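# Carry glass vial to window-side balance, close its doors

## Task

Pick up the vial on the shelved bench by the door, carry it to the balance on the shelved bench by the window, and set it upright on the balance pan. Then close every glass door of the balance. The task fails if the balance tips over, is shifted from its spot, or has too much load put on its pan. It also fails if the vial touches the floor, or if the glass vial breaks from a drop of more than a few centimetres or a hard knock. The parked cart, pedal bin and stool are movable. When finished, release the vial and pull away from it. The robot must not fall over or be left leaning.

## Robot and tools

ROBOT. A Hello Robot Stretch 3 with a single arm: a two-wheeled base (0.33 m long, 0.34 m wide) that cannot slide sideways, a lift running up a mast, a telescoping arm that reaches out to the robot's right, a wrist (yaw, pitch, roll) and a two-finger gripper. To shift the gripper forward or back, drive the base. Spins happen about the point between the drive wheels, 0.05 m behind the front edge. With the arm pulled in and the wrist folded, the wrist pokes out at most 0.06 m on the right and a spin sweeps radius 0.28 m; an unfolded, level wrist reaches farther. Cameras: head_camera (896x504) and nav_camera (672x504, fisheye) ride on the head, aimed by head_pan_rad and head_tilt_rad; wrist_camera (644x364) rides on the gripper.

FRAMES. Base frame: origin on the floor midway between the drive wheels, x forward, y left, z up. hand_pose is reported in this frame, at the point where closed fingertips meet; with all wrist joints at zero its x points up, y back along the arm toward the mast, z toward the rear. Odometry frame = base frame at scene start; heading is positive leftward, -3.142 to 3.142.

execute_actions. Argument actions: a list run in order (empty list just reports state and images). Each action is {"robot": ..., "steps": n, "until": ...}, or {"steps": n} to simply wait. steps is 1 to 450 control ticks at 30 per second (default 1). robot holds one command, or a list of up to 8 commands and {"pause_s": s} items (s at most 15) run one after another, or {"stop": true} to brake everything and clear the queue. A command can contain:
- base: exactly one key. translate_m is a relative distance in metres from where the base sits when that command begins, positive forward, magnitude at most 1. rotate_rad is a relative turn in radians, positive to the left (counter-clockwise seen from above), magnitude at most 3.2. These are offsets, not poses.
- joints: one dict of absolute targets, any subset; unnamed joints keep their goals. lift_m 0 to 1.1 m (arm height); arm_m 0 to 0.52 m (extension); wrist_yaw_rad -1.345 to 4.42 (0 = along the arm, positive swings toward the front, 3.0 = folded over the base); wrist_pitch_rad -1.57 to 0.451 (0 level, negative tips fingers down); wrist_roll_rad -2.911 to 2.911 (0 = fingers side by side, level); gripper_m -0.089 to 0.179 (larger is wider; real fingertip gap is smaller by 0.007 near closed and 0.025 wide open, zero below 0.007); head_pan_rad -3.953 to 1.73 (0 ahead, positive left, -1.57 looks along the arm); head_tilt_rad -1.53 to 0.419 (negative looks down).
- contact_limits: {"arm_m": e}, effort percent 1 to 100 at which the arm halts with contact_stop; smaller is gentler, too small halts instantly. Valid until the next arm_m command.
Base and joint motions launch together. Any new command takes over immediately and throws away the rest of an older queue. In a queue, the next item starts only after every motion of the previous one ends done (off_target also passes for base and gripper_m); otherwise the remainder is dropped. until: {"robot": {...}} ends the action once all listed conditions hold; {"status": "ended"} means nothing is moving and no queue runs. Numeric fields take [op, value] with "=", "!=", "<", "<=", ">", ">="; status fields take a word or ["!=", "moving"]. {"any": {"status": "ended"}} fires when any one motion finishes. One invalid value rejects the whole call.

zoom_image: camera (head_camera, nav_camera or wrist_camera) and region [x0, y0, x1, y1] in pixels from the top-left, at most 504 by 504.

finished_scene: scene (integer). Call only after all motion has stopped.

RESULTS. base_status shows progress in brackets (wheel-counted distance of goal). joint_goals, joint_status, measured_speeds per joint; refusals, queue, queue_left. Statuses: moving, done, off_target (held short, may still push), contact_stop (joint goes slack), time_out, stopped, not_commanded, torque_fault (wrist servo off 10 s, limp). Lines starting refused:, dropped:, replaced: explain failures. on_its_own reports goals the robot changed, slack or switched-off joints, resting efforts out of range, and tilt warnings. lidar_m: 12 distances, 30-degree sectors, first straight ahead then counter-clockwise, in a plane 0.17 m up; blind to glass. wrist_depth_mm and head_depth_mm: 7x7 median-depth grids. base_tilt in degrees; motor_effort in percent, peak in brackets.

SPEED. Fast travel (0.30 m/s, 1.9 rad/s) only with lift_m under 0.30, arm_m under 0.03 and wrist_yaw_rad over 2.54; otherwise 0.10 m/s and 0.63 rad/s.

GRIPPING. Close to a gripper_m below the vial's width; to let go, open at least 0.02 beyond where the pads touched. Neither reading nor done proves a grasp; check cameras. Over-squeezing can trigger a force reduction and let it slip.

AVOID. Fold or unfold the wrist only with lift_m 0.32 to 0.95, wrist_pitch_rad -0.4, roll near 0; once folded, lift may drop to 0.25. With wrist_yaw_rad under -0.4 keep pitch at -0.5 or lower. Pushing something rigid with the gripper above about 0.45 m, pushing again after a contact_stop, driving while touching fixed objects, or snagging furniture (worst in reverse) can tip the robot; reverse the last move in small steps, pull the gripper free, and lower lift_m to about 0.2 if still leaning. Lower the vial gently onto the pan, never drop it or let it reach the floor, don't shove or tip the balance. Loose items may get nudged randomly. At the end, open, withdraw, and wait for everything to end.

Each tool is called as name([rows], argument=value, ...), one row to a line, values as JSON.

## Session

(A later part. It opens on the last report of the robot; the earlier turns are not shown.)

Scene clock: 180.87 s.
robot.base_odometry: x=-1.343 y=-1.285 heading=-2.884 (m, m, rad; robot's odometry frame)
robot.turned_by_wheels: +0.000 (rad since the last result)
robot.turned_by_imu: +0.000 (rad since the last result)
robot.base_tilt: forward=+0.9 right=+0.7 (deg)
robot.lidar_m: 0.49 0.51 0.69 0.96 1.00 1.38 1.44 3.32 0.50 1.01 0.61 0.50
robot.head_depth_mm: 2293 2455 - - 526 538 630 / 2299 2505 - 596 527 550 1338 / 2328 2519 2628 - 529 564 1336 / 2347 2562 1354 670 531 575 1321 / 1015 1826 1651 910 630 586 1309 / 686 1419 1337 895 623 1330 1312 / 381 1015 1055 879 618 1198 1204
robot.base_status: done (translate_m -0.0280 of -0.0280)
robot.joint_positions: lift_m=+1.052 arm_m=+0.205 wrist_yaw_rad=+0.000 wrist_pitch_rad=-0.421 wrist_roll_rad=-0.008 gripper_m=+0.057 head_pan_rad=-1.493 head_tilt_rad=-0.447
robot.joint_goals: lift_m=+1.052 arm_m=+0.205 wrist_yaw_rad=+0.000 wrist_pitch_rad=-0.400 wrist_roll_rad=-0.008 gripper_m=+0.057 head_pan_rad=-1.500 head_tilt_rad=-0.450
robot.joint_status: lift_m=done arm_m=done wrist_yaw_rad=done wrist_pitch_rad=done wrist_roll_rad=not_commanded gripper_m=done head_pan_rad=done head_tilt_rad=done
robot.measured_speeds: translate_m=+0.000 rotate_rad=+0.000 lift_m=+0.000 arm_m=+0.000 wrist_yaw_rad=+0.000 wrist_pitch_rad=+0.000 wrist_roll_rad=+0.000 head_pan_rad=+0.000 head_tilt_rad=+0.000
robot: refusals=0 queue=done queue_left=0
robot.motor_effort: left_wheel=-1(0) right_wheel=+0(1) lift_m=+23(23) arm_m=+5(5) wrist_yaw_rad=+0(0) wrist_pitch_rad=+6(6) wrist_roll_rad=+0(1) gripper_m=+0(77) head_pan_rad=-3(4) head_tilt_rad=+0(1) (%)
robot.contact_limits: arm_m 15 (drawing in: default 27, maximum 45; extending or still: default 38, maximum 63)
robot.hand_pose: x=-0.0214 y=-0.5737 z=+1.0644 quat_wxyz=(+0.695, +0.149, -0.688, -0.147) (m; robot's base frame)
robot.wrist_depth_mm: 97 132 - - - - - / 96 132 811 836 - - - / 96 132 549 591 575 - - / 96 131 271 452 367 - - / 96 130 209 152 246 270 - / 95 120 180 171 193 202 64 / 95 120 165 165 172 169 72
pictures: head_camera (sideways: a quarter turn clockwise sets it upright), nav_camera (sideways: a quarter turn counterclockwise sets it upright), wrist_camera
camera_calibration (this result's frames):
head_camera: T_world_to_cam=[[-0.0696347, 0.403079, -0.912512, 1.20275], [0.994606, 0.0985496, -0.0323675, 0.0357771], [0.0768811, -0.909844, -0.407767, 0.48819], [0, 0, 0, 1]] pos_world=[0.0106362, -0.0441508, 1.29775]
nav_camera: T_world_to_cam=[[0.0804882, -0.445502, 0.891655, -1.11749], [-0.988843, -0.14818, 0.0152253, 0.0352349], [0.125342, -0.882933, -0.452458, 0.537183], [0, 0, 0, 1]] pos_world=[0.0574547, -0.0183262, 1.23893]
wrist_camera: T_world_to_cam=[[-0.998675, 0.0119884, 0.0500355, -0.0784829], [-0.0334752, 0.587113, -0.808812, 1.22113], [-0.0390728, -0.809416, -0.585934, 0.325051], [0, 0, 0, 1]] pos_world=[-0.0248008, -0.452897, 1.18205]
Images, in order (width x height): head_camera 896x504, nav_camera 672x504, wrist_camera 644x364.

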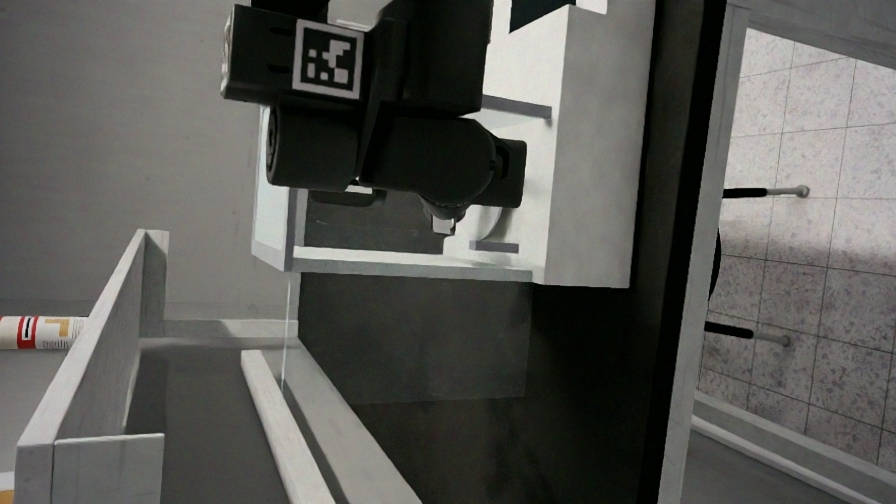

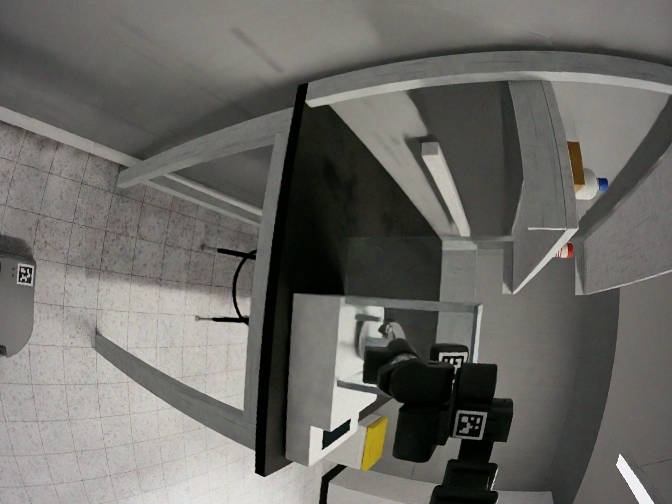

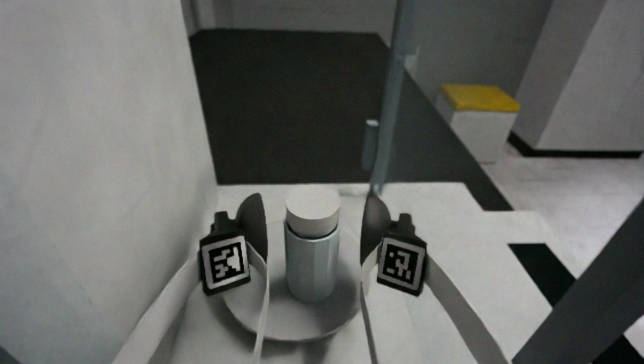

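execute_actions([
  {"robot": {"base": {"translate_m": -0.005}, "joints": {"arm_m": 0.158}, "contact_limits": {"arm_m": 12}}, "steps": 120, "until": {"robot": {"status": "ended"}}},
])

Scene clock: 192.97 s.
robot.base_odometry: x=-1.338 y=-1.284 heading=-2.884 (m, m, rad; robot's odometry frame)
robot.turned_by_wheels: +0.000 (rad since the last result)
robot.turned_by_imu: +0.000 (rad since the last result)
robot.base_tilt: forward=+0.9 right=+0.6 (deg)
robot.lidar_m: 0.49 0.51 0.70 0.96 1.00 1.38 1.44 3.33 0.50 1.01 0.62 0.51
robot.head_depth_mm: 2309 2464 - - 524 539 629 / 2325 2484 - - 524 551 1345 / 2367 2520 2618 - 534 564 1337 / 2356 2518 1373 582 531 574 1329 / 1012 1791 1646 911 629 585 1318 / 934 1453 1347 899 624 1340 1310 / 383 1039 1071 881 617 1207 1212
robot.base_status: done (translate_m -0.0050 of -0.0050)
robot.joint_positions: lift_m=+1.052 arm_m=+0.158 wrist_yaw_rad=+0.003 wrist_pitch_rad=-0.419 wrist_roll_rad=-0.008 gripper_m=+0.057 head_pan_rad=-1.493 head_tilt_rad=-0.447
robot.joint_goals: lift_m=+1.052 arm_m=+0.158 wrist_yaw_rad=+0.000 wrist_pitch_rad=-0.400 wrist_roll_rad=-0.008 gripper_m=+0.057 head_pan_rad=-1.500 head_tilt_rad=-0.450
robot.joint_status: lift_m=done arm_m=done wrist_yaw_rad=done wrist_pitch_rad=done wrist_roll_rad=not_commanded gripper_m=done head_pan_rad=done head_tilt_rad=done
robot.measured_speeds: translate_m=+0.000 rotate_rad=+0.000 lift_m=+0.000 arm_m=+0.000 wrist_yaw_rad=+0.000 wrist_pitch_rad=+0.000 wrist_roll_rad=+0.000 head_pan_rad=+0.000 head_tilt_rad=+0.000
robot: refusals=0 queue=done queue_left=0
robot.motor_effort: left_wheel=+1(4) right_wheel=-1(3) lift_m=+24(23) arm_m=-5(6) wrist_yaw_rad=-3(3) wrist_pitch_rad=+6(6) wrist_roll_rad=+0(0) gripper_m=+1(2) head_pan_rad=-3(4) head_tilt_rad=+0(1) (%)
robot.contact_limits: arm_m 12 (drawing in: default 27, maximum 45; extending or still: default 38, maximum 63)
robot.hand_pose: x=-0.0209 y=-0.5276 z=+1.0647 quat_wxyz=(+0.695, +0.149, -0.688, -0.146) (m; robot's base frame)
robot.wrist_depth_mm: 101 138 - - - - - / 101 138 754 858 - 87 - / 104 137 531 579 595 93 - / 395 137 267 214 293 335 - / 345 137 211 207 240 272 - / 303 138 190 197 188 207 266 / 263 251 169 171 167 174 214
pictures: head_camera (sideways: a quarter turn clockwise sets it upright), nav_camera (sideways: a quarter turn counterclockwise sets it upright), wrist_camera
camera_calibration (this result's frames):
head_camera: T_world_to_cam=[[-0.0696347, 0.403079, -0.912512, 1.20275], [0.994606, 0.0985499, -0.0323675, 0.0357771], [0.0768813, -0.909844, -0.407767, 0.48819], [0, 0, 0, 1]] pos_world=[0.0106362, -0.0441508, 1.29775]
nav_camera: T_world_to_cam=[[0.0804883, -0.445502, 0.891655, -1.11749], [-0.988843, -0.14818, 0.0152254, 0.0352349], [0.125343, -0.882933, -0.452458, 0.537183], [0, 0, 0, 1]] pos_world=[0.0574547, -0.0183262, 1.23893]
wrist_camera: T_world_to_cam=[[-0.998702, 0.00964256, 0.0500162, -0.0797263], [-0.0348928, 0.585849, -0.809669, 1.1946], [-0.0371092, -0.810363, -0.584752, 0.36081], [0, 0, 0, 1]] pos_world=[-0.0245506, -0.406697, 1.1822]
Images, in order (width x height): head_camera 896x504, nav_camera 672x504, wrist_camera 644x364.

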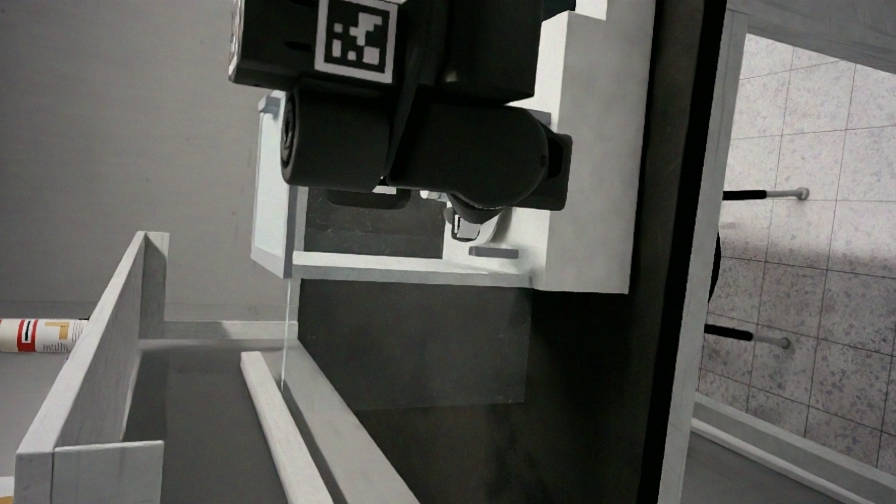

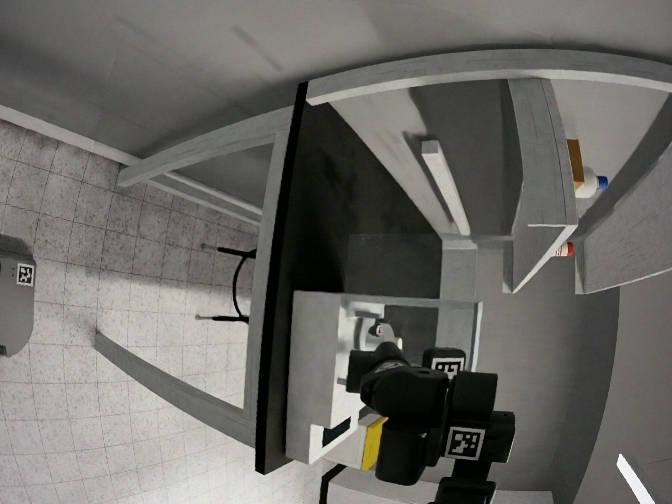

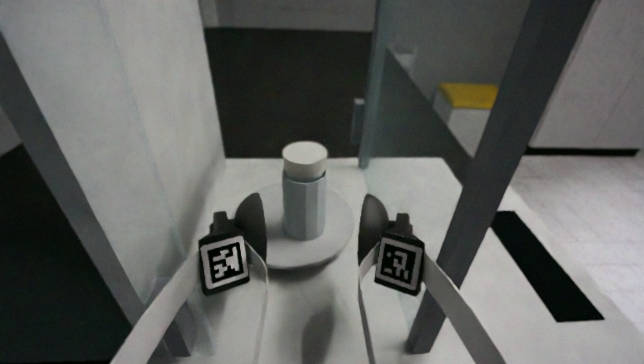

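execute_actions([
  {"robot": {"joints": {"arm_m": 0.06, "gripper_m": 0.0}, "contact_limits": {"arm_m": 12}}, "steps": 150, "until": {"robot": {"status": "ended"}}},
  {"robot": {"base": {"translate_m": 0.093}, "joints": {"lift_m": 1.042}}, "steps": 150, "until": {"robot": {"status": "ended"}}},
])

Scene clock: 199.73 s.
robot.base_odometry: x=-1.428 y=-1.308 heading=-2.884 (m, m, rad; robot's odometry frame)
robot.turned_by_wheels: +0.000 (rad since the last result)
robot.turned_by_imu: +0.000 (rad since the last result)
robot.base_tilt: forward=+1.0 right=+0.5 (deg)
robot.lidar_m: 0.40 0.41 0.57 0.96 1.00 1.38 1.53 3.32 0.55 1.00 0.56 0.41
robot.head_depth_mm: 2299 2475 1632 - - - 1353 / 2306 2482 1452 - - - 1333 / 2343 2498 1403 - - - 1334 / 984 2562 1686 924 637 579 1328 / 374 1607 1495 910 631 1342 1319 / 377 1102 1165 898 621 1285 1241 / 381 829 852 853 615 983 1079
robot.base_status: done (translate_m +0.0930 of +0.0930)
robot.joint_positions: lift_m=+1.042 arm_m=+0.060 wrist_yaw_rad=+0.002 wrist_pitch_rad=-0.419 wrist_roll_rad=-0.008 gripper_m=+0.000 head_pan_rad=-1.493 head_tilt_rad=-0.447
robot.joint_goals: lift_m=+1.042 arm_m=+0.060 wrist_yaw_rad=+0.000 wrist_pitch_rad=-0.400 wrist_roll_rad=-0.008 gripper_m=+0.000 head_pan_rad=-1.500 head_tilt_rad=-0.450
robot.joint_status: lift_m=done arm_m=done wrist_yaw_rad=done wrist_pitch_rad=done wrist_roll_rad=not_commanded gripper_m=done head_pan_rad=done head_tilt_rad=done
robot.measured_speeds: translate_m=+0.000 rotate_rad=+0.000 lift_m=+0.000 arm_m=+0.000 wrist_yaw_rad=+0.000 wrist_pitch_rad=+0.000 wrist_roll_rad=+0.000 head_pan_rad=+0.000 head_tilt_rad=+0.000
robot: refusals=0 queue=done queue_left=0
robot.motor_effort: left_wheel=+0(4) right_wheel=+0(4) lift_m=+23(21) arm_m=-5(6) wrist_yaw_rad=-2(2) wrist_pitch_rad=+6(5) wrist_roll_rad=+0(0) gripper_m=-3(80) head_pan_rad=-4(4) head_tilt_rad=-1(1) (%)
robot.contact_limits: arm_m 12 (drawing in: default 27, maximum 45; extending or still: default 38, maximum 63)
robot.hand_pose: x=-0.0211 y=-0.4296 z=+1.0547 quat_wxyz=(+0.695, +0.149, -0.688, -0.146) (m; robot's base frame)
robot.wrist_depth_mm: 437 698 - - - - - / 505 684 781 738 772 - - / 485 546 551 378 326 370 - / 415 426 434 286 275 269 - / 340 343 352 - 240 247 259 / 291 295 294 282 274 281 287 / 259 262 264 265 268 271 269
pictures: head_camera (sideways: a quarter turn clockwise sets it upright), nav_camera (sideways: a quarter turn counterclockwise sets it upright), wrist_camera
camera_calibration (this result's frames):
head_camera: T_world_to_cam=[[-0.0696347, 0.403079, -0.912512, 1.20275], [0.994606, 0.0985499, -0.0323675, 0.0357771], [0.0768813, -0.909844, -0.407767, 0.48819], [0, 0, 0, 1]] pos_world=[0.0106362, -0.0441508, 1.29775]
nav_camera: T_world_to_cam=[[0.0804883, -0.445502, 0.891656, -1.11749], [-0.988843, -0.14818, 0.0152254, 0.0352349], [0.125343, -0.882933, -0.452458, 0.537183], [0, 0, 0, 1]] pos_world=[0.0574547, -0.0183262, 1.23893]
wrist_camera: T_world_to_cam=[[-0.998694, 0.0104526, 0.0500155, -0.0800041], [-0.0344204, 0.585804, -0.809721, 1.12915], [-0.037763, -0.810385, -0.584679, 0.434285], [0, 0, 0, 1]] pos_world=[-0.0246339, -0.308685, 1.17221]
Images, in order (width x height): head_camera 896x504, nav_camera 672x504, wrist_camera 644x364.

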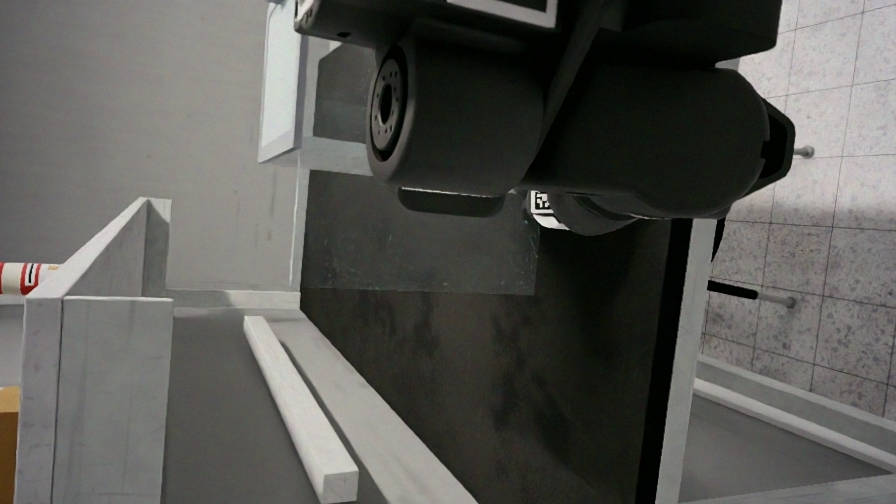

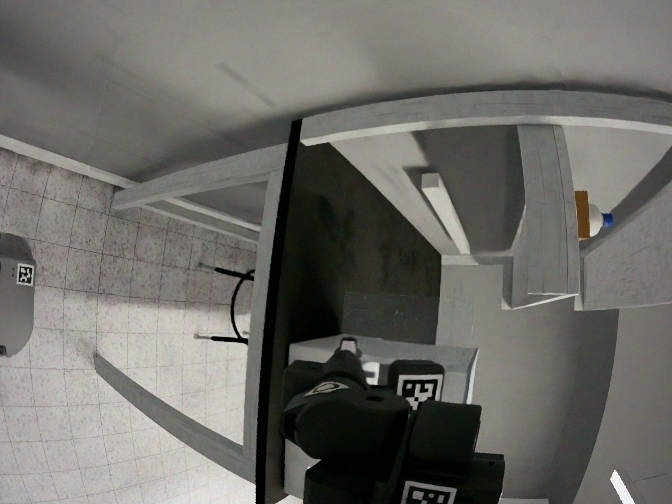

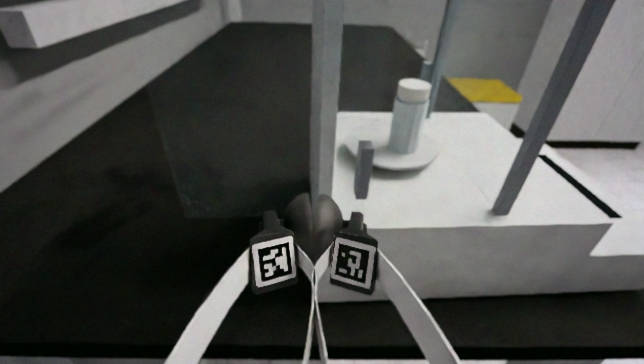

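execute_actions([
  {"robot": {"joints": {"arm_m": 0.125}, "contact_limits": {"arm_m": 10}}, "steps": 150, "until": {"robot": {"status": "ended"}}},
])

Scene clock: 202.47 s.
robot.base_odometry: x=-1.428 y=-1.308 heading=-2.884 (m, m, rad; robot's odometry frame)
robot.turned_by_wheels: +0.000 (rad since the last result)
robot.turned_by_imu: +0.000 (rad since the last result)
robot.base_tilt: forward=+1.0 right=+0.7 (deg)
robot.lidar_m: 0.40 0.41 0.57 0.96 1.00 1.38 1.53 3.31 0.55 1.00 0.56 0.41
robot.head_depth_mm: 2303 2491 - - - 539 1362 / 2323 2468 1103 - - 563 1338 / 2331 2520 1641 - - 577 1343 / 987 2532 1699 926 635 579 1319 / 375 1610 1498 915 631 1341 1318 / 378 1097 1167 899 624 1273 1240 / 383 828 851 850 618 978 1087
robot.base_status: done (translate_m +0.0930 of +0.0930)
robot.joint_positions: lift_m=+1.042 arm_m=+0.102 wrist_yaw_rad=+0.002 wrist_pitch_rad=-0.425 wrist_roll_rad=-0.008 gripper_m=+0.000 head_pan_rad=-1.493 head_tilt_rad=-0.447
robot.joint_goals: lift_m=+1.042 arm_m=+0.102 wrist_yaw_rad=+0.000 wrist_pitch_rad=-0.400 wrist_roll_rad=-0.008 gripper_m=+0.000 head_pan_rad=-1.500 head_tilt_rad=-0.450
robot.joint_status: lift_m=done arm_m=contact_stop wrist_yaw_rad=done wrist_pitch_rad=done wrist_roll_rad=not_commanded gripper_m=done head_pan_rad=done head_tilt_rad=done
robot.measured_speeds: translate_m=+0.000 rotate_rad=+0.001 lift_m=+0.000 arm_m=-0.003 wrist_yaw_rad=+0.000 wrist_pitch_rad=-0.024 wrist_roll_rad=+0.000 head_pan_rad=+0.000 head_tilt_rad=+0.000
robot: refusals=0 queue=dropped queue_left=0
robot.on_its_own: arm_m is slack since a contact_stop, until your next command for it (your +0.125 is given up)
robot.motor_effort: left_wheel=+0(2) right_wheel=+1(1) lift_m=+23(23) arm_m=+8(12) wrist_yaw_rad=-2(1) wrist_pitch_rad=+8(8) wrist_roll_rad=+0(0) gripper_m=-2(2) head_pan_rad=-4(3) head_tilt_rad=-1(0) (%)
robot.contact_limits: arm_m 10 (drawing in: default 27, maximum 45; extending or still: default 38, maximum 63)
robot.hand_pose: x=-0.0211 y=-0.4701 z=+1.0535 quat_wxyz=(+0.694, +0.151, -0.688, -0.148) (m; robot's base frame)
robot.wrist_depth_mm: 435 728 - - - - - / 501 693 752 689 751 - - / 481 534 551 493 306 650 - / 418 425 429 272 252 277 358 / 342 344 348 - 222 218 228 / 289 294 292 217 208 212 222 / 249 250 256 247 246 250 255
pictures: head_camera (sideways: a quarter turn clockwise sets it upright), nav_camera (sideways: a quarter turn counterclockwise sets it upright), wrist_camera
camera_calibration (this result's frames):
head_camera: T_world_to_cam=[[-0.0696362, 0.403078, -0.912512, 1.20275], [0.994605, 0.0985534, -0.0323675, 0.0357771], [0.0768846, -0.909843, -0.407767, 0.48819], [0, 0, 0, 1]] pos_world=[0.0106364, -0.0441508, 1.29775]
nav_camera: T_world_to_cam=[[0.0804899, -0.445502, 0.891656, -1.11749], [-0.988843, -0.148184, 0.0152254, 0.0352349], [0.125346, -0.882932, -0.452458, 0.537183], [0, 0, 0, 1]] pos_world=[0.0574547, -0.018326, 1.23893]
wrist_camera: T_world_to_cam=[[-0.998693, 0.0101699, 0.0500825, -0.0797228], [-0.0344331, 0.590248, -0.806487, 1.15053], [-0.037763, -0.807158, -0.589127, 0.406989], [0, 0, 0, 1]] pos_world=[-0.0246332, -0.349781, 1.17165]
Images, in order (width x height): head_camera 896x504, nav_camera 672x504, wrist_camera 644x364.

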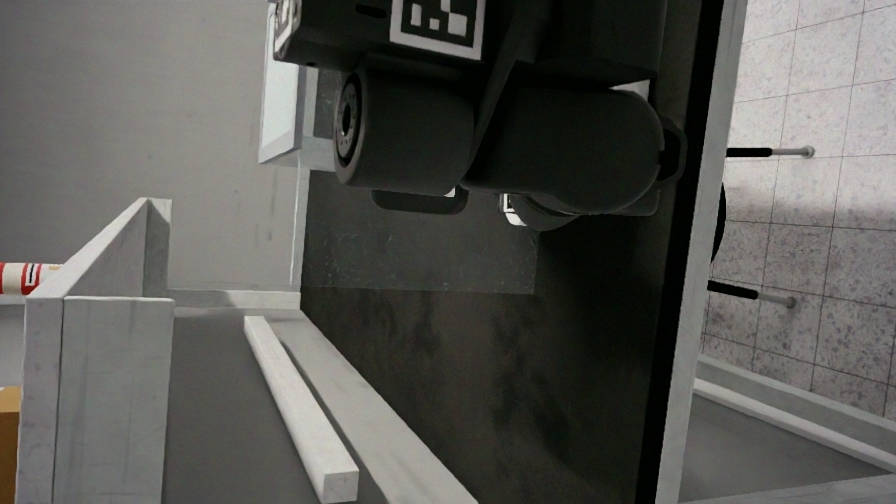

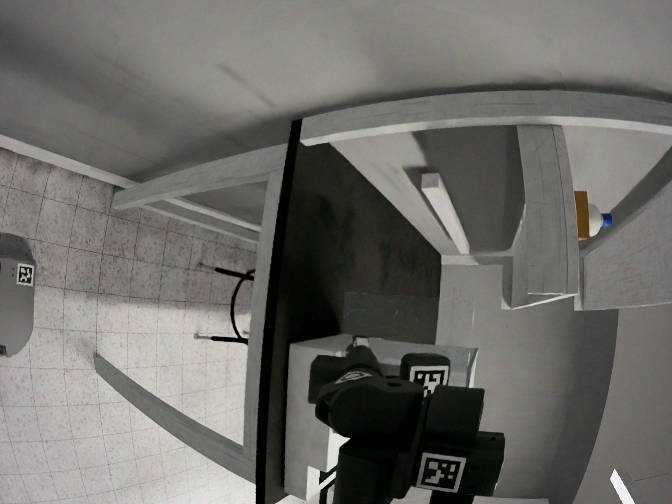

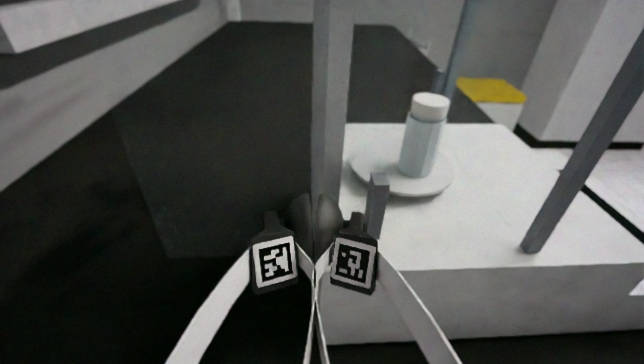

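execute_actions([
  {"robot": {"base": {"translate_m": -0.09}, "joints": {"arm_m": 0.101}, "contact_limits": {"arm_m": 12}}, "steps": 200, "until": {"robot": {"status": "ended"}}},
])

Scene clock: 206.93 s.
robot.base_odometry: x=-1.341 y=-1.285 heading=-2.884 (m, m, rad; robot's odometry frame)
robot.turned_by_wheels: +0.000 (rad since the last result)
robot.turned_by_imu: +0.000 (rad since the last result)
robot.base_tilt: forward=+1.1 right=+0.6 (deg)
robot.lidar_m: 0.49 0.51 0.70 0.96 1.00 1.38 1.44 3.31 0.50 1.01 0.61 0.51
robot.head_depth_mm: 2309 2466 - - - 536 631 / 2333 2474 592 - - 560 1344 / 2329 2515 2197 - - 572 1337 / 2333 2538 1358 649 531 573 1330 / 1018 1810 1642 911 630 587 1316 / 934 1432 1348 897 624 1341 1305 / 382 1020 1064 883 616 1200 1208
robot.base_status: done (translate_m -0.0900 of -0.0900)
robot.joint_positions: lift_m=+1.042 arm_m=+0.101 wrist_yaw_rad=+0.002 wrist_pitch_rad=-0.420 wrist_roll_rad=-0.008 gripper_m=+0.000 head_pan_rad=-1.493 head_tilt_rad=-0.447
robot.joint_goals: lift_m=+1.042 arm_m=+0.101 wrist_yaw_rad=+0.000 wrist_pitch_rad=-0.400 wrist_roll_rad=-0.008 gripper_m=+0.000 head_pan_rad=-1.500 head_tilt_rad=-0.450
robot.joint_status: lift_m=done arm_m=done wrist_yaw_rad=done wrist_pitch_rad=done wrist_roll_rad=not_commanded gripper_m=done head_pan_rad=done head_tilt_rad=done
robot.measured_speeds: translate_m=+0.000 rotate_rad=+0.000 lift_m=+0.000 arm_m=+0.000 wrist_yaw_rad=+0.000 wrist_pitch_rad=+0.000 wrist_roll_rad=+0.000 head_pan_rad=+0.000 head_tilt_rad=+0.000
robot: refusals=0 queue=done queue_left=0
robot.motor_effort: left_wheel=+1(5) right_wheel=+0(4) lift_m=+23(23) arm_m=+1(0) wrist_yaw_rad=-1(1) wrist_pitch_rad=+6(7) wrist_roll_rad=+0(0) gripper_m=-2(1) head_pan_rad=-4(4) head_tilt_rad=-1(0) (%)
robot.contact_limits: arm_m 12 (drawing in: default 27, maximum 45; extending or still: default 38, maximum 63)
robot.hand_pose: x=-0.0211 y=-0.4700 z=+1.0545 quat_wxyz=(+0.695, +0.149, -0.688, -0.147) (m; robot's base frame)
robot.wrist_depth_mm: 569 142 - - - - - / 605 155 301 820 766 - - / 536 486 298 301 334 - - / 419 404 246 251 263 362 - / 346 342 216 - 216 244 - / 287 293 201 211 210 220 245 / 251 253 235 240 245 247 260
pictures: head_camera (sideways: a quarter turn clockwise sets it upright), nav_camera (sideways: a quarter turn counterclockwise sets it upright), wrist_camera
camera_calibration (this result's frames):
head_camera: T_world_to_cam=[[-0.0696347, 0.403079, -0.912512, 1.20275], [0.994606, 0.0985499, -0.0323675, 0.0357771], [0.0768813, -0.909844, -0.407767, 0.48819], [0, 0, 0, 1]] pos_world=[0.0106362, -0.0441508, 1.29775]
nav_camera: T_world_to_cam=[[0.0804883, -0.445502, 0.891655, -1.11749], [-0.988843, -0.14818, 0.0152253, 0.0352349], [0.125343, -0.882933, -0.452458, 0.537183], [0, 0, 0, 1]] pos_world=[0.0574547, -0.0183262, 1.23893]
wrist_camera: T_world_to_cam=[[-0.998693, 0.0104115, 0.0500294, -0.0796069], [-0.0344132, 0.586717, -0.809061, 1.15233], [-0.0377766, -0.809725, -0.585592, 0.402681], [0, 0, 0, 1]] pos_world=[-0.0246355, -0.349204, 1.1721]
Images, in order (width x height): head_camera 896x504, nav_camera 672x504, wrist_camera 644x364.

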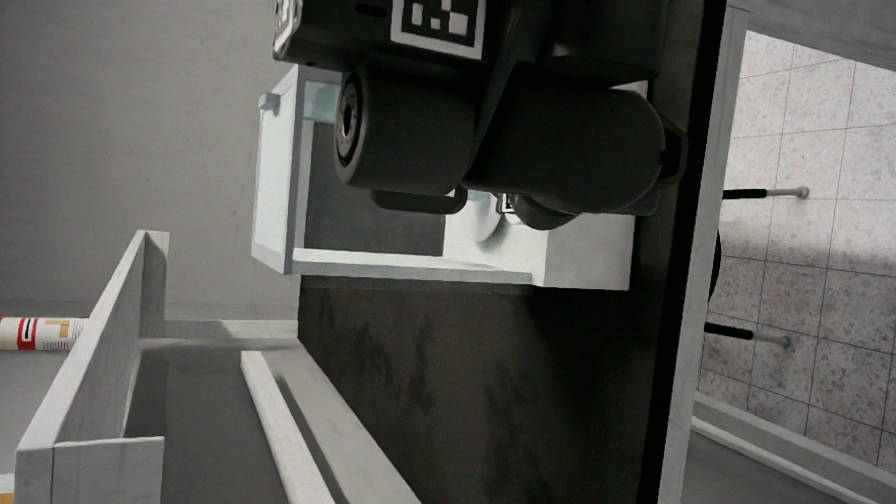

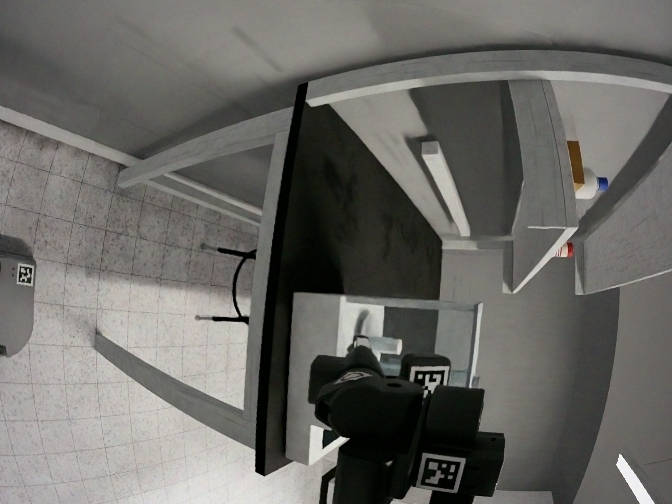

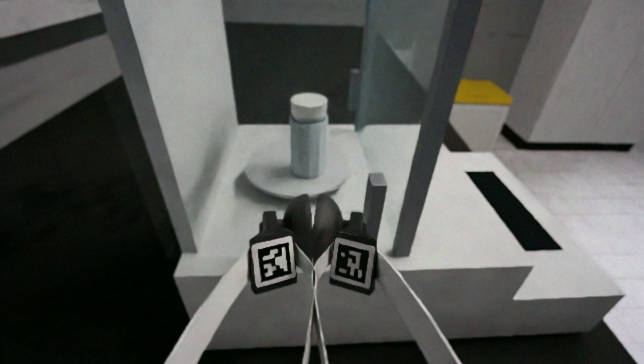

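execute_actions([
  {"robot": {"base": {"translate_m": -0.02}}, "steps": 100, "until": {"robot": {"status": "ended"}}},
])

Scene clock: 209.43 s.
robot.base_odometry: x=-1.321 y=-1.280 heading=-2.884 (m, m, rad; robot's odometry frame)
robot.turned_by_wheels: +0.000 (rad since the last result)
robot.turned_by_imu: +0.000 (rad since the last result)
robot.base_tilt: forward=+1.0 right=+0.8 (deg)
robot.lidar_m: 0.51 0.53 0.73 0.96 1.00 1.38 1.42 3.34 0.50 1.00 0.62 0.53
robot.head_depth_mm: 2315 2475 - - - 535 615 / 2327 2514 1114 - - 558 1343 / 2349 2529 2209 - - 572 1335 / 2370 2541 1382 635 533 573 1322 / 1027 1882 1497 858 578 585 1323 / 981 1484 1389 894 622 1383 1307 / 424 1108 1110 885 616 1253 1221
robot.base_status: done (translate_m -0.0200 of -0.0200)
robot.joint_positions: lift_m=+1.042 arm_m=+0.101 wrist_yaw_rad=+0.002 wrist_pitch_rad=-0.420 wrist_roll_rad=-0.008 gripper_m=+0.000 head_pan_rad=-1.493 head_tilt_rad=-0.447
robot.joint_goals: lift_m=+1.042 arm_m=+0.101 wrist_yaw_rad=+0.000 wrist_pitch_rad=-0.400 wrist_roll_rad=-0.008 gripper_m=+0.000 head_pan_rad=-1.500 head_tilt_rad=-0.450
robot.joint_status: lift_m=done arm_m=done wrist_yaw_rad=done wrist_pitch_rad=done wrist_roll_rad=not_commanded gripper_m=done head_pan_rad=done head_tilt_rad=done
robot.measured_speeds: translate_m=+0.000 rotate_rad=+0.000 lift_m=+0.000 arm_m=+0.000 wrist_yaw_rad=+0.000 wrist_pitch_rad=+0.000 wrist_roll_rad=+0.000 head_pan_rad=+0.000 head_tilt_rad=+0.000
robot: refusals=0 queue=done queue_left=0
robot.motor_effort: left_wheel=+0(4) right_wheel=+0(3) lift_m=+23(23) arm_m=+1(1) wrist_yaw_rad=-1(1) wrist_pitch_rad=+6(6) wrist_roll_rad=+0(0) gripper_m=-2(2) head_pan_rad=-4(3) head_tilt_rad=+0(1) (%)
robot.contact_limits: arm_m 12 (drawing in: default 27, maximum 45; extending or still: default 38, maximum 63)
robot.hand_pose: x=-0.0211 y=-0.4700 z=+1.0545 quat_wxyz=(+0.695, +0.149, -0.688, -0.146) (m; robot's base frame)
robot.wrist_depth_mm: 488 169 - - - - - / 611 168 746 741 900 - - / 532 183 307 334 520 - - / 421 200 249 250 264 - - / 341 319 219 - 222 269 - / 290 275 199 210 211 230 - / 252 253 238 240 247 251 -
pictures: head_camera (sideways: a quarter turn clockwise sets it upright), nav_camera (sideways: a quarter turn counterclockwise sets it upright), wrist_camera
camera_calibration (this result's frames):
head_camera: T_world_to_cam=[[-0.0696347, 0.403079, -0.912512, 1.20275], [0.994606, 0.0985498, -0.0323675, 0.0357771], [0.0768812, -0.909844, -0.407767, 0.488191], [0, 0, 0, 1]] pos_world=[0.0106362, -0.0441508, 1.29775]
nav_camera: T_world_to_cam=[[0.0804883, -0.445502, 0.891655, -1.11749], [-0.988843, -0.14818, 0.0152253, 0.0352349], [0.125343, -0.882933, -0.452459, 0.537183], [0, 0, 0, 1]] pos_world=[0.0574547, -0.0183262, 1.23893]
wrist_camera: T_world_to_cam=[[-0.998694, 0.0104213, 0.0500264, -0.079601], [-0.0344109, 0.586591, -0.809152, 1.15241], [-0.0377774, -0.809816, -0.585466, 0.40251], [0, 0, 0, 1]] pos_world=[-0.0246357, -0.349205, 1.17211]
Images, in order (width x height): head_camera 896x504, nav_camera 672x504, wrist_camera 644x364.

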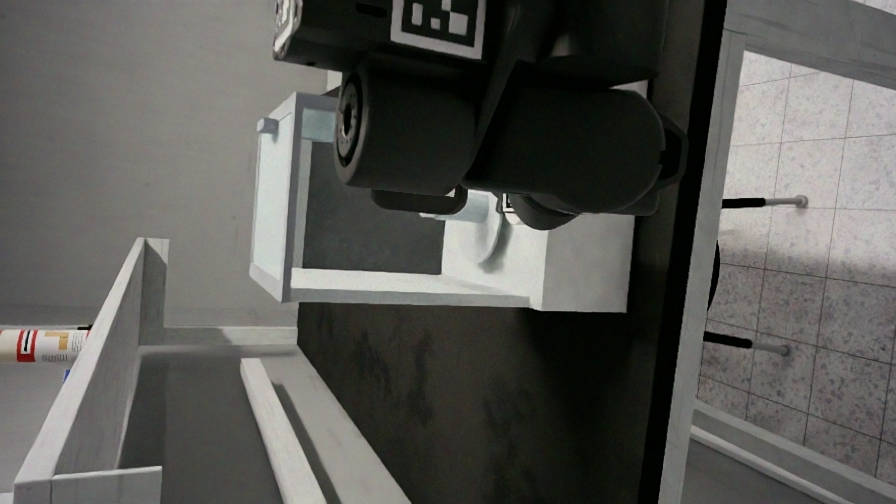

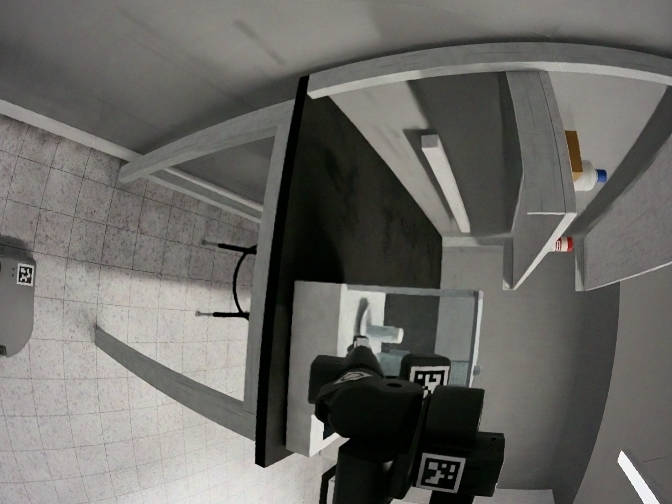

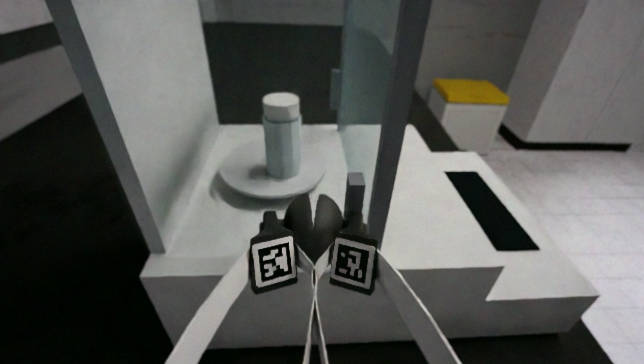

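execute_actions([
  {"robot": {"joints": {"arm_m": 0.115}, "contact_limits": {"arm_m": 10}}, "steps": 90, "until": {"robot": {"status": "ended"}}},
])

Scene clock: 212.07 s.
robot.base_odometry: x=-1.321 y=-1.280 heading=-2.884 (m, m, rad; robot's odometry frame)
robot.turned_by_wheels: +0.000 (rad since the last result)
robot.turned_by_imu: +0.000 (rad since the last result)
robot.base_tilt: forward=+0.9 right=+0.7 (deg)
robot.lidar_m: 0.51 0.53 0.73 0.96 1.00 1.38 1.42 3.30 0.50 1.01 0.63 0.53
robot.head_depth_mm: 2320 2477 - - - 538 614 / 2309 2506 617 - - 558 1350 / 2338 2514 2211 - - 570 1342 / 2352 2540 1381 635 533 575 1333 / 1028 1902 1479 859 578 584 1317 / 969 1479 1394 891 626 1381 1308 / 424 1109 1113 886 615 1253 1218
robot.base_status: done (translate_m -0.0200 of -0.0200)
robot.joint_positions: lift_m=+1.042 arm_m=+0.103 wrist_yaw_rad=-0.001 wrist_pitch_rad=-0.422 wrist_roll_rad=-0.008 gripper_m=+0.000 head_pan_rad=-1.493 head_tilt_rad=-0.447
robot.joint_goals: lift_m=+1.042 arm_m=+0.103 wrist_yaw_rad=+0.000 wrist_pitch_rad=-0.400 wrist_roll_rad=-0.008 gripper_m=+0.000 head_pan_rad=-1.500 head_tilt_rad=-0.450
robot.joint_status: lift_m=done arm_m=contact_stop wrist_yaw_rad=done wrist_pitch_rad=done wrist_roll_rad=not_commanded gripper_m=done head_pan_rad=done head_tilt_rad=done
robot.measured_speeds: translate_m=+0.000 rotate_rad=+0.000 lift_m=+0.000 arm_m=-0.001 wrist_yaw_rad=-0.020 wrist_pitch_rad=+0.000 wrist_roll_rad=+0.000 head_pan_rad=+0.000 head_tilt_rad=+0.000
robot: refusals=0 queue=dropped queue_left=0
robot.on_its_own: arm_m is slack since a contact_stop, until your next command for it (your +0.115 is given up)
robot.motor_effort: left_wheel=+0(0) right_wheel=+0(0) lift_m=+23(23) arm_m=+4(12) wrist_yaw_rad=+0(2) wrist_pitch_rad=+7(7) wrist_roll_rad=+0(0) gripper_m=-3(1) head_pan_rad=-3(5) head_tilt_rad=-1(0) (%)
robot.contact_limits: arm_m 10 (drawing in: default 27, maximum 45; extending or still: default 38, maximum 63)
robot.hand_pose: x=-0.0216 y=-0.4715 z=+1.0540 quat_wxyz=(+0.694, +0.149, -0.688, -0.148) (m; robot's base frame)
robot.wrist_depth_mm: 496 171 - - - - - / 588 170 726 730 915 - - / 537 171 303 335 515 - - / 415 202 250 250 262 - - / 342 320 217 - 223 270 - / 291 277 198 211 212 230 - / 250 247 235 238 247 249 -
pictures: head_camera (sideways: a quarter turn clockwise sets it upright), nav_camera (sideways: a quarter turn counterclockwise sets it upright), wrist_camera
camera_calibration (this result's frames):
head_camera: T_world_to_cam=[[-0.069635, 0.403079, -0.912512, 1.20275], [0.994606, 0.0985506, -0.0323675, 0.0357771], [0.076882, -0.909844, -0.407767, 0.48819], [0, 0, 0, 1]] pos_world=[0.0106363, -0.0441508, 1.29775]
nav_camera: T_world_to_cam=[[0.0804886, -0.445502, 0.891655, -1.11749], [-0.988843, -0.148181, 0.0152254, 0.0352349], [0.125343, -0.882933, -0.452458, 0.537183], [0, 0, 0, 1]] pos_world=[0.0574547, -0.0183262, 1.23893]
wrist_camera: T_world_to_cam=[[-0.998664, 0.0128055, 0.0500542, -0.0790248], [-0.0329457, 0.588446, -0.807865, 1.1524], [-0.0397993, -0.808435, -0.587238, 0.403497], [0, 0, 0, 1]] pos_world=[-0.0248937, -0.350912, 1.17189]
Images, in order (width x height): head_camera 896x504, nav_camera 672x504, wrist_camera 644x364.

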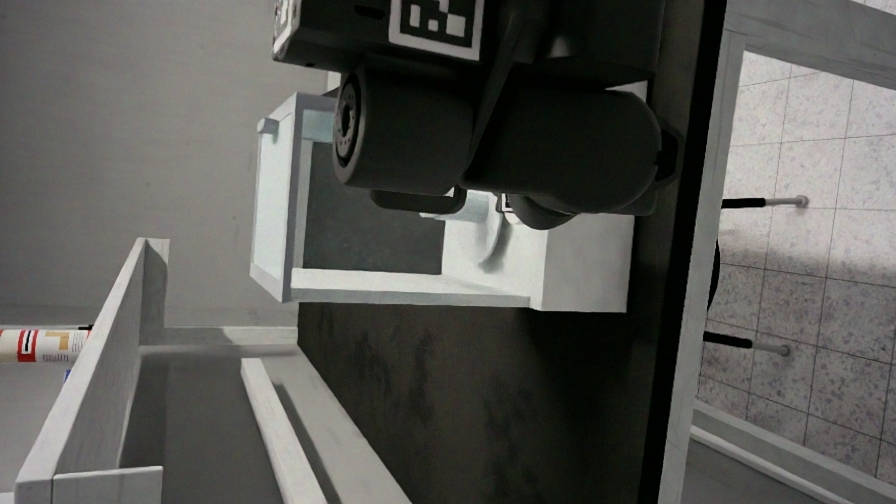

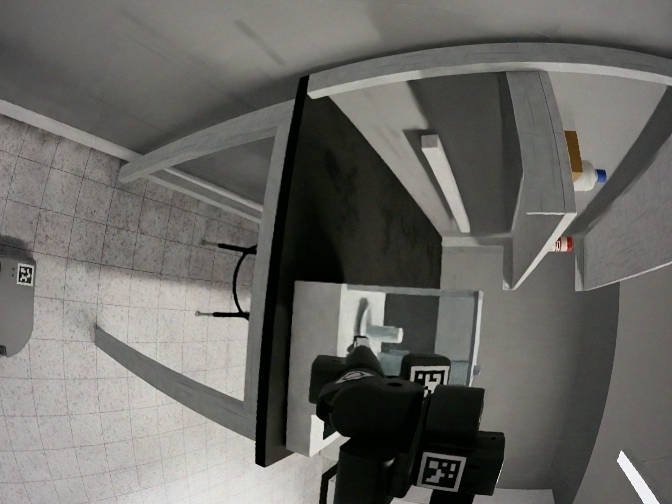

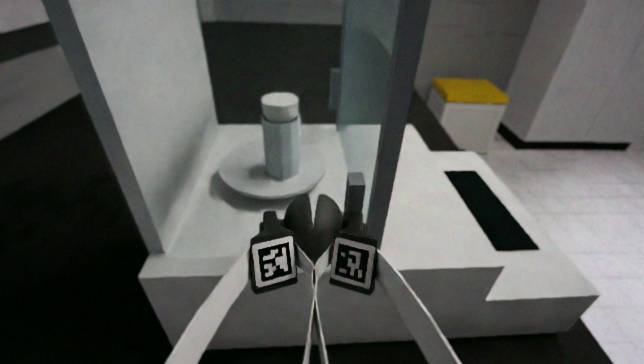

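execute_actions([
  {"robot": {"base": {"translate_m": -0.012}, "joints": {"arm_m": 0.104}, "contact_limits": {"arm_m": 14}}, "steps": 100, "until": {"robot": {"status": "ended"}}},
])

Scene clock: 215.70 s.
robot.base_odometry: x=-1.310 y=-1.277 heading=-2.884 (m, m, rad; robot's odometry frame)
robot.turned_by_wheels: +0.000 (rad since the last result)
robot.turned_by_imu: +0.000 (rad since the last result)
robot.base_tilt: forward=+1.1 right=+0.5 (deg)
robot.lidar_m: 0.52 0.54 0.75 0.96 1.00 1.38 1.43 3.31 0.49 1.00 0.63 0.54
robot.head_depth_mm: 2293 2483 - - - 536 610 / 2331 2484 2609 - - 552 1341 / 2326 2529 1762 - - 569 1330 / 2371 2556 1511 686 534 573 1322 / 1046 1952 1336 804 555 585 1313 / 1000 1511 1439 894 623 1387 1306 / 532 1135 1143 887 615 1255 1224
robot.base_status: done (translate_m -0.0120 of -0.0120)
robot.joint_positions: lift_m=+1.042 arm_m=+0.103 wrist_yaw_rad=+0.004 wrist_pitch_rad=-0.427 wrist_roll_rad=-0.008 gripper_m=+0.000 head_pan_rad=-1.493 head_tilt_rad=-0.447
robot.joint_goals: lift_m=+1.042 arm_m=+0.104 wrist_yaw_rad=+0.000 wrist_pitch_rad=-0.400 wrist_roll_rad=-0.008 gripper_m=+0.000 head_pan_rad=-1.500 head_tilt_rad=-0.450
robot.joint_status: lift_m=done arm_m=done wrist_yaw_rad=done wrist_pitch_rad=done wrist_roll_rad=not_commanded gripper_m=done head_pan_rad=done head_tilt_rad=done
robot.measured_speeds: translate_m=+0.000 rotate_rad=+0.000 lift_m=+0.000 arm_m=+0.000 wrist_yaw_rad=+0.000 wrist_pitch_rad=+0.000 wrist_roll_rad=+0.000 head_pan_rad=+0.000 head_tilt_rad=+0.000
robot: refusals=0 queue=done queue_left=0
robot.motor_effort: left_wheel=+1(5) right_wheel=-2(3) lift_m=+23(23) arm_m=+11(11) wrist_yaw_rad=-4(4) wrist_pitch_rad=+8(9) wrist_roll_rad=+0(0) gripper_m=-3(2) head_pan_rad=-4(3) head_tilt_rad=+0(1) (%)
robot.contact_limits: arm_m 14 (drawing in: default 27, maximum 45; extending or still: default 38, maximum 63)
robot.hand_pose: x=-0.0206 y=-0.4714 z=+1.0531 quat_wxyz=(+0.694, +0.152, -0.688, -0.148) (m; robot's base frame)
robot.wrist_depth_mm: 139 190 - - - - - / 356 190 762 726 - - - / 498 191 293 330 533 - - / 413 204 244 248 272 - - / 344 214 217 - 220 275 - / 290 206 200 212 209 233 - / 249 248 237 243 247 247 -
pictures: head_camera (sideways: a quarter turn clockwise sets it upright), nav_camera (sideways: a quarter turn counterclockwise sets it upright), wrist_camera
camera_calibration (this result's frames):
head_camera: T_world_to_cam=[[-0.0696347, 0.403079, -0.912512, 1.20275], [0.994606, 0.0985496, -0.0323675, 0.0357771], [0.0768811, -0.909844, -0.407767, 0.48819], [0, 0, 0, 1]] pos_world=[0.0106362, -0.0441508, 1.29775]
nav_camera: T_world_to_cam=[[0.0804882, -0.445502, 0.891655, -1.11749], [-0.988843, -0.14818, 0.0152253, 0.0352349], [0.125342, -0.882933, -0.452459, 0.537183], [0, 0, 0, 1]] pos_world=[0.0574547, -0.0183262, 1.23893]
wrist_camera: T_world_to_cam=[[-0.998711, 0.00805823, 0.0501055, -0.0802578], [-0.0356252, 0.591838, -0.805269, 1.15042], [-0.0361434, -0.806017, -0.590788, 0.407949], [0, 0, 0, 1]] pos_world=[-0.0244256, -0.351403, 1.17143]
Images, in order (width x height): head_camera 896x504, nav_camera 672x504, wrist_camera 644x364.

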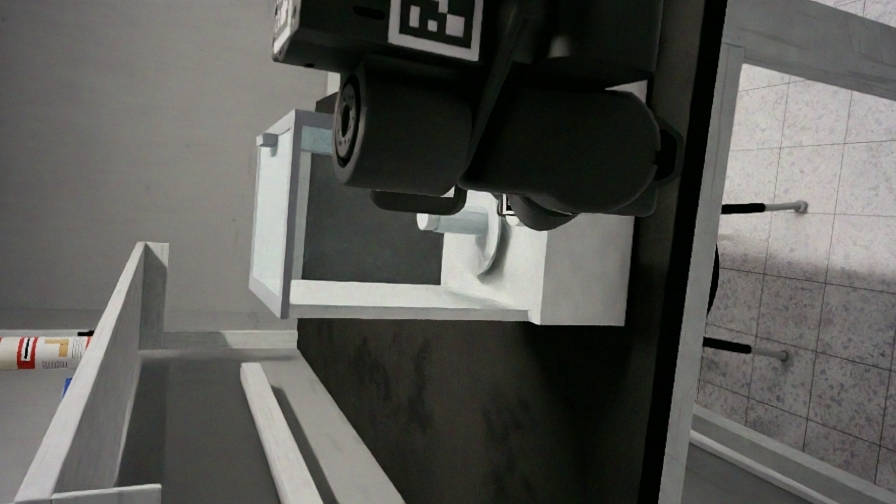

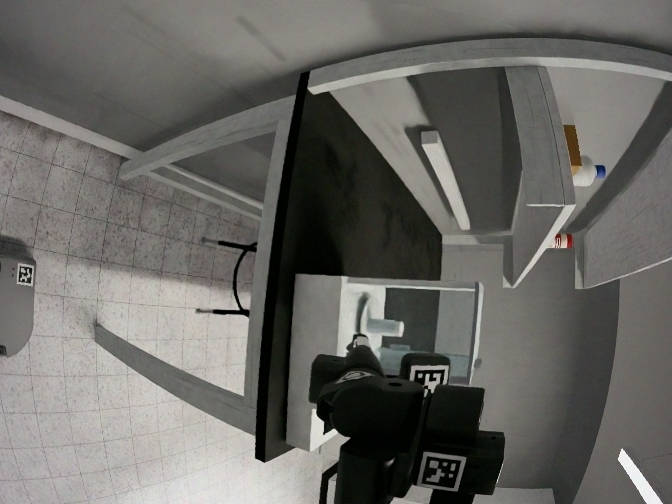

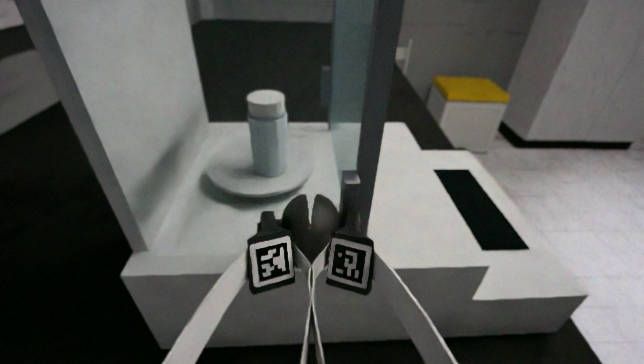

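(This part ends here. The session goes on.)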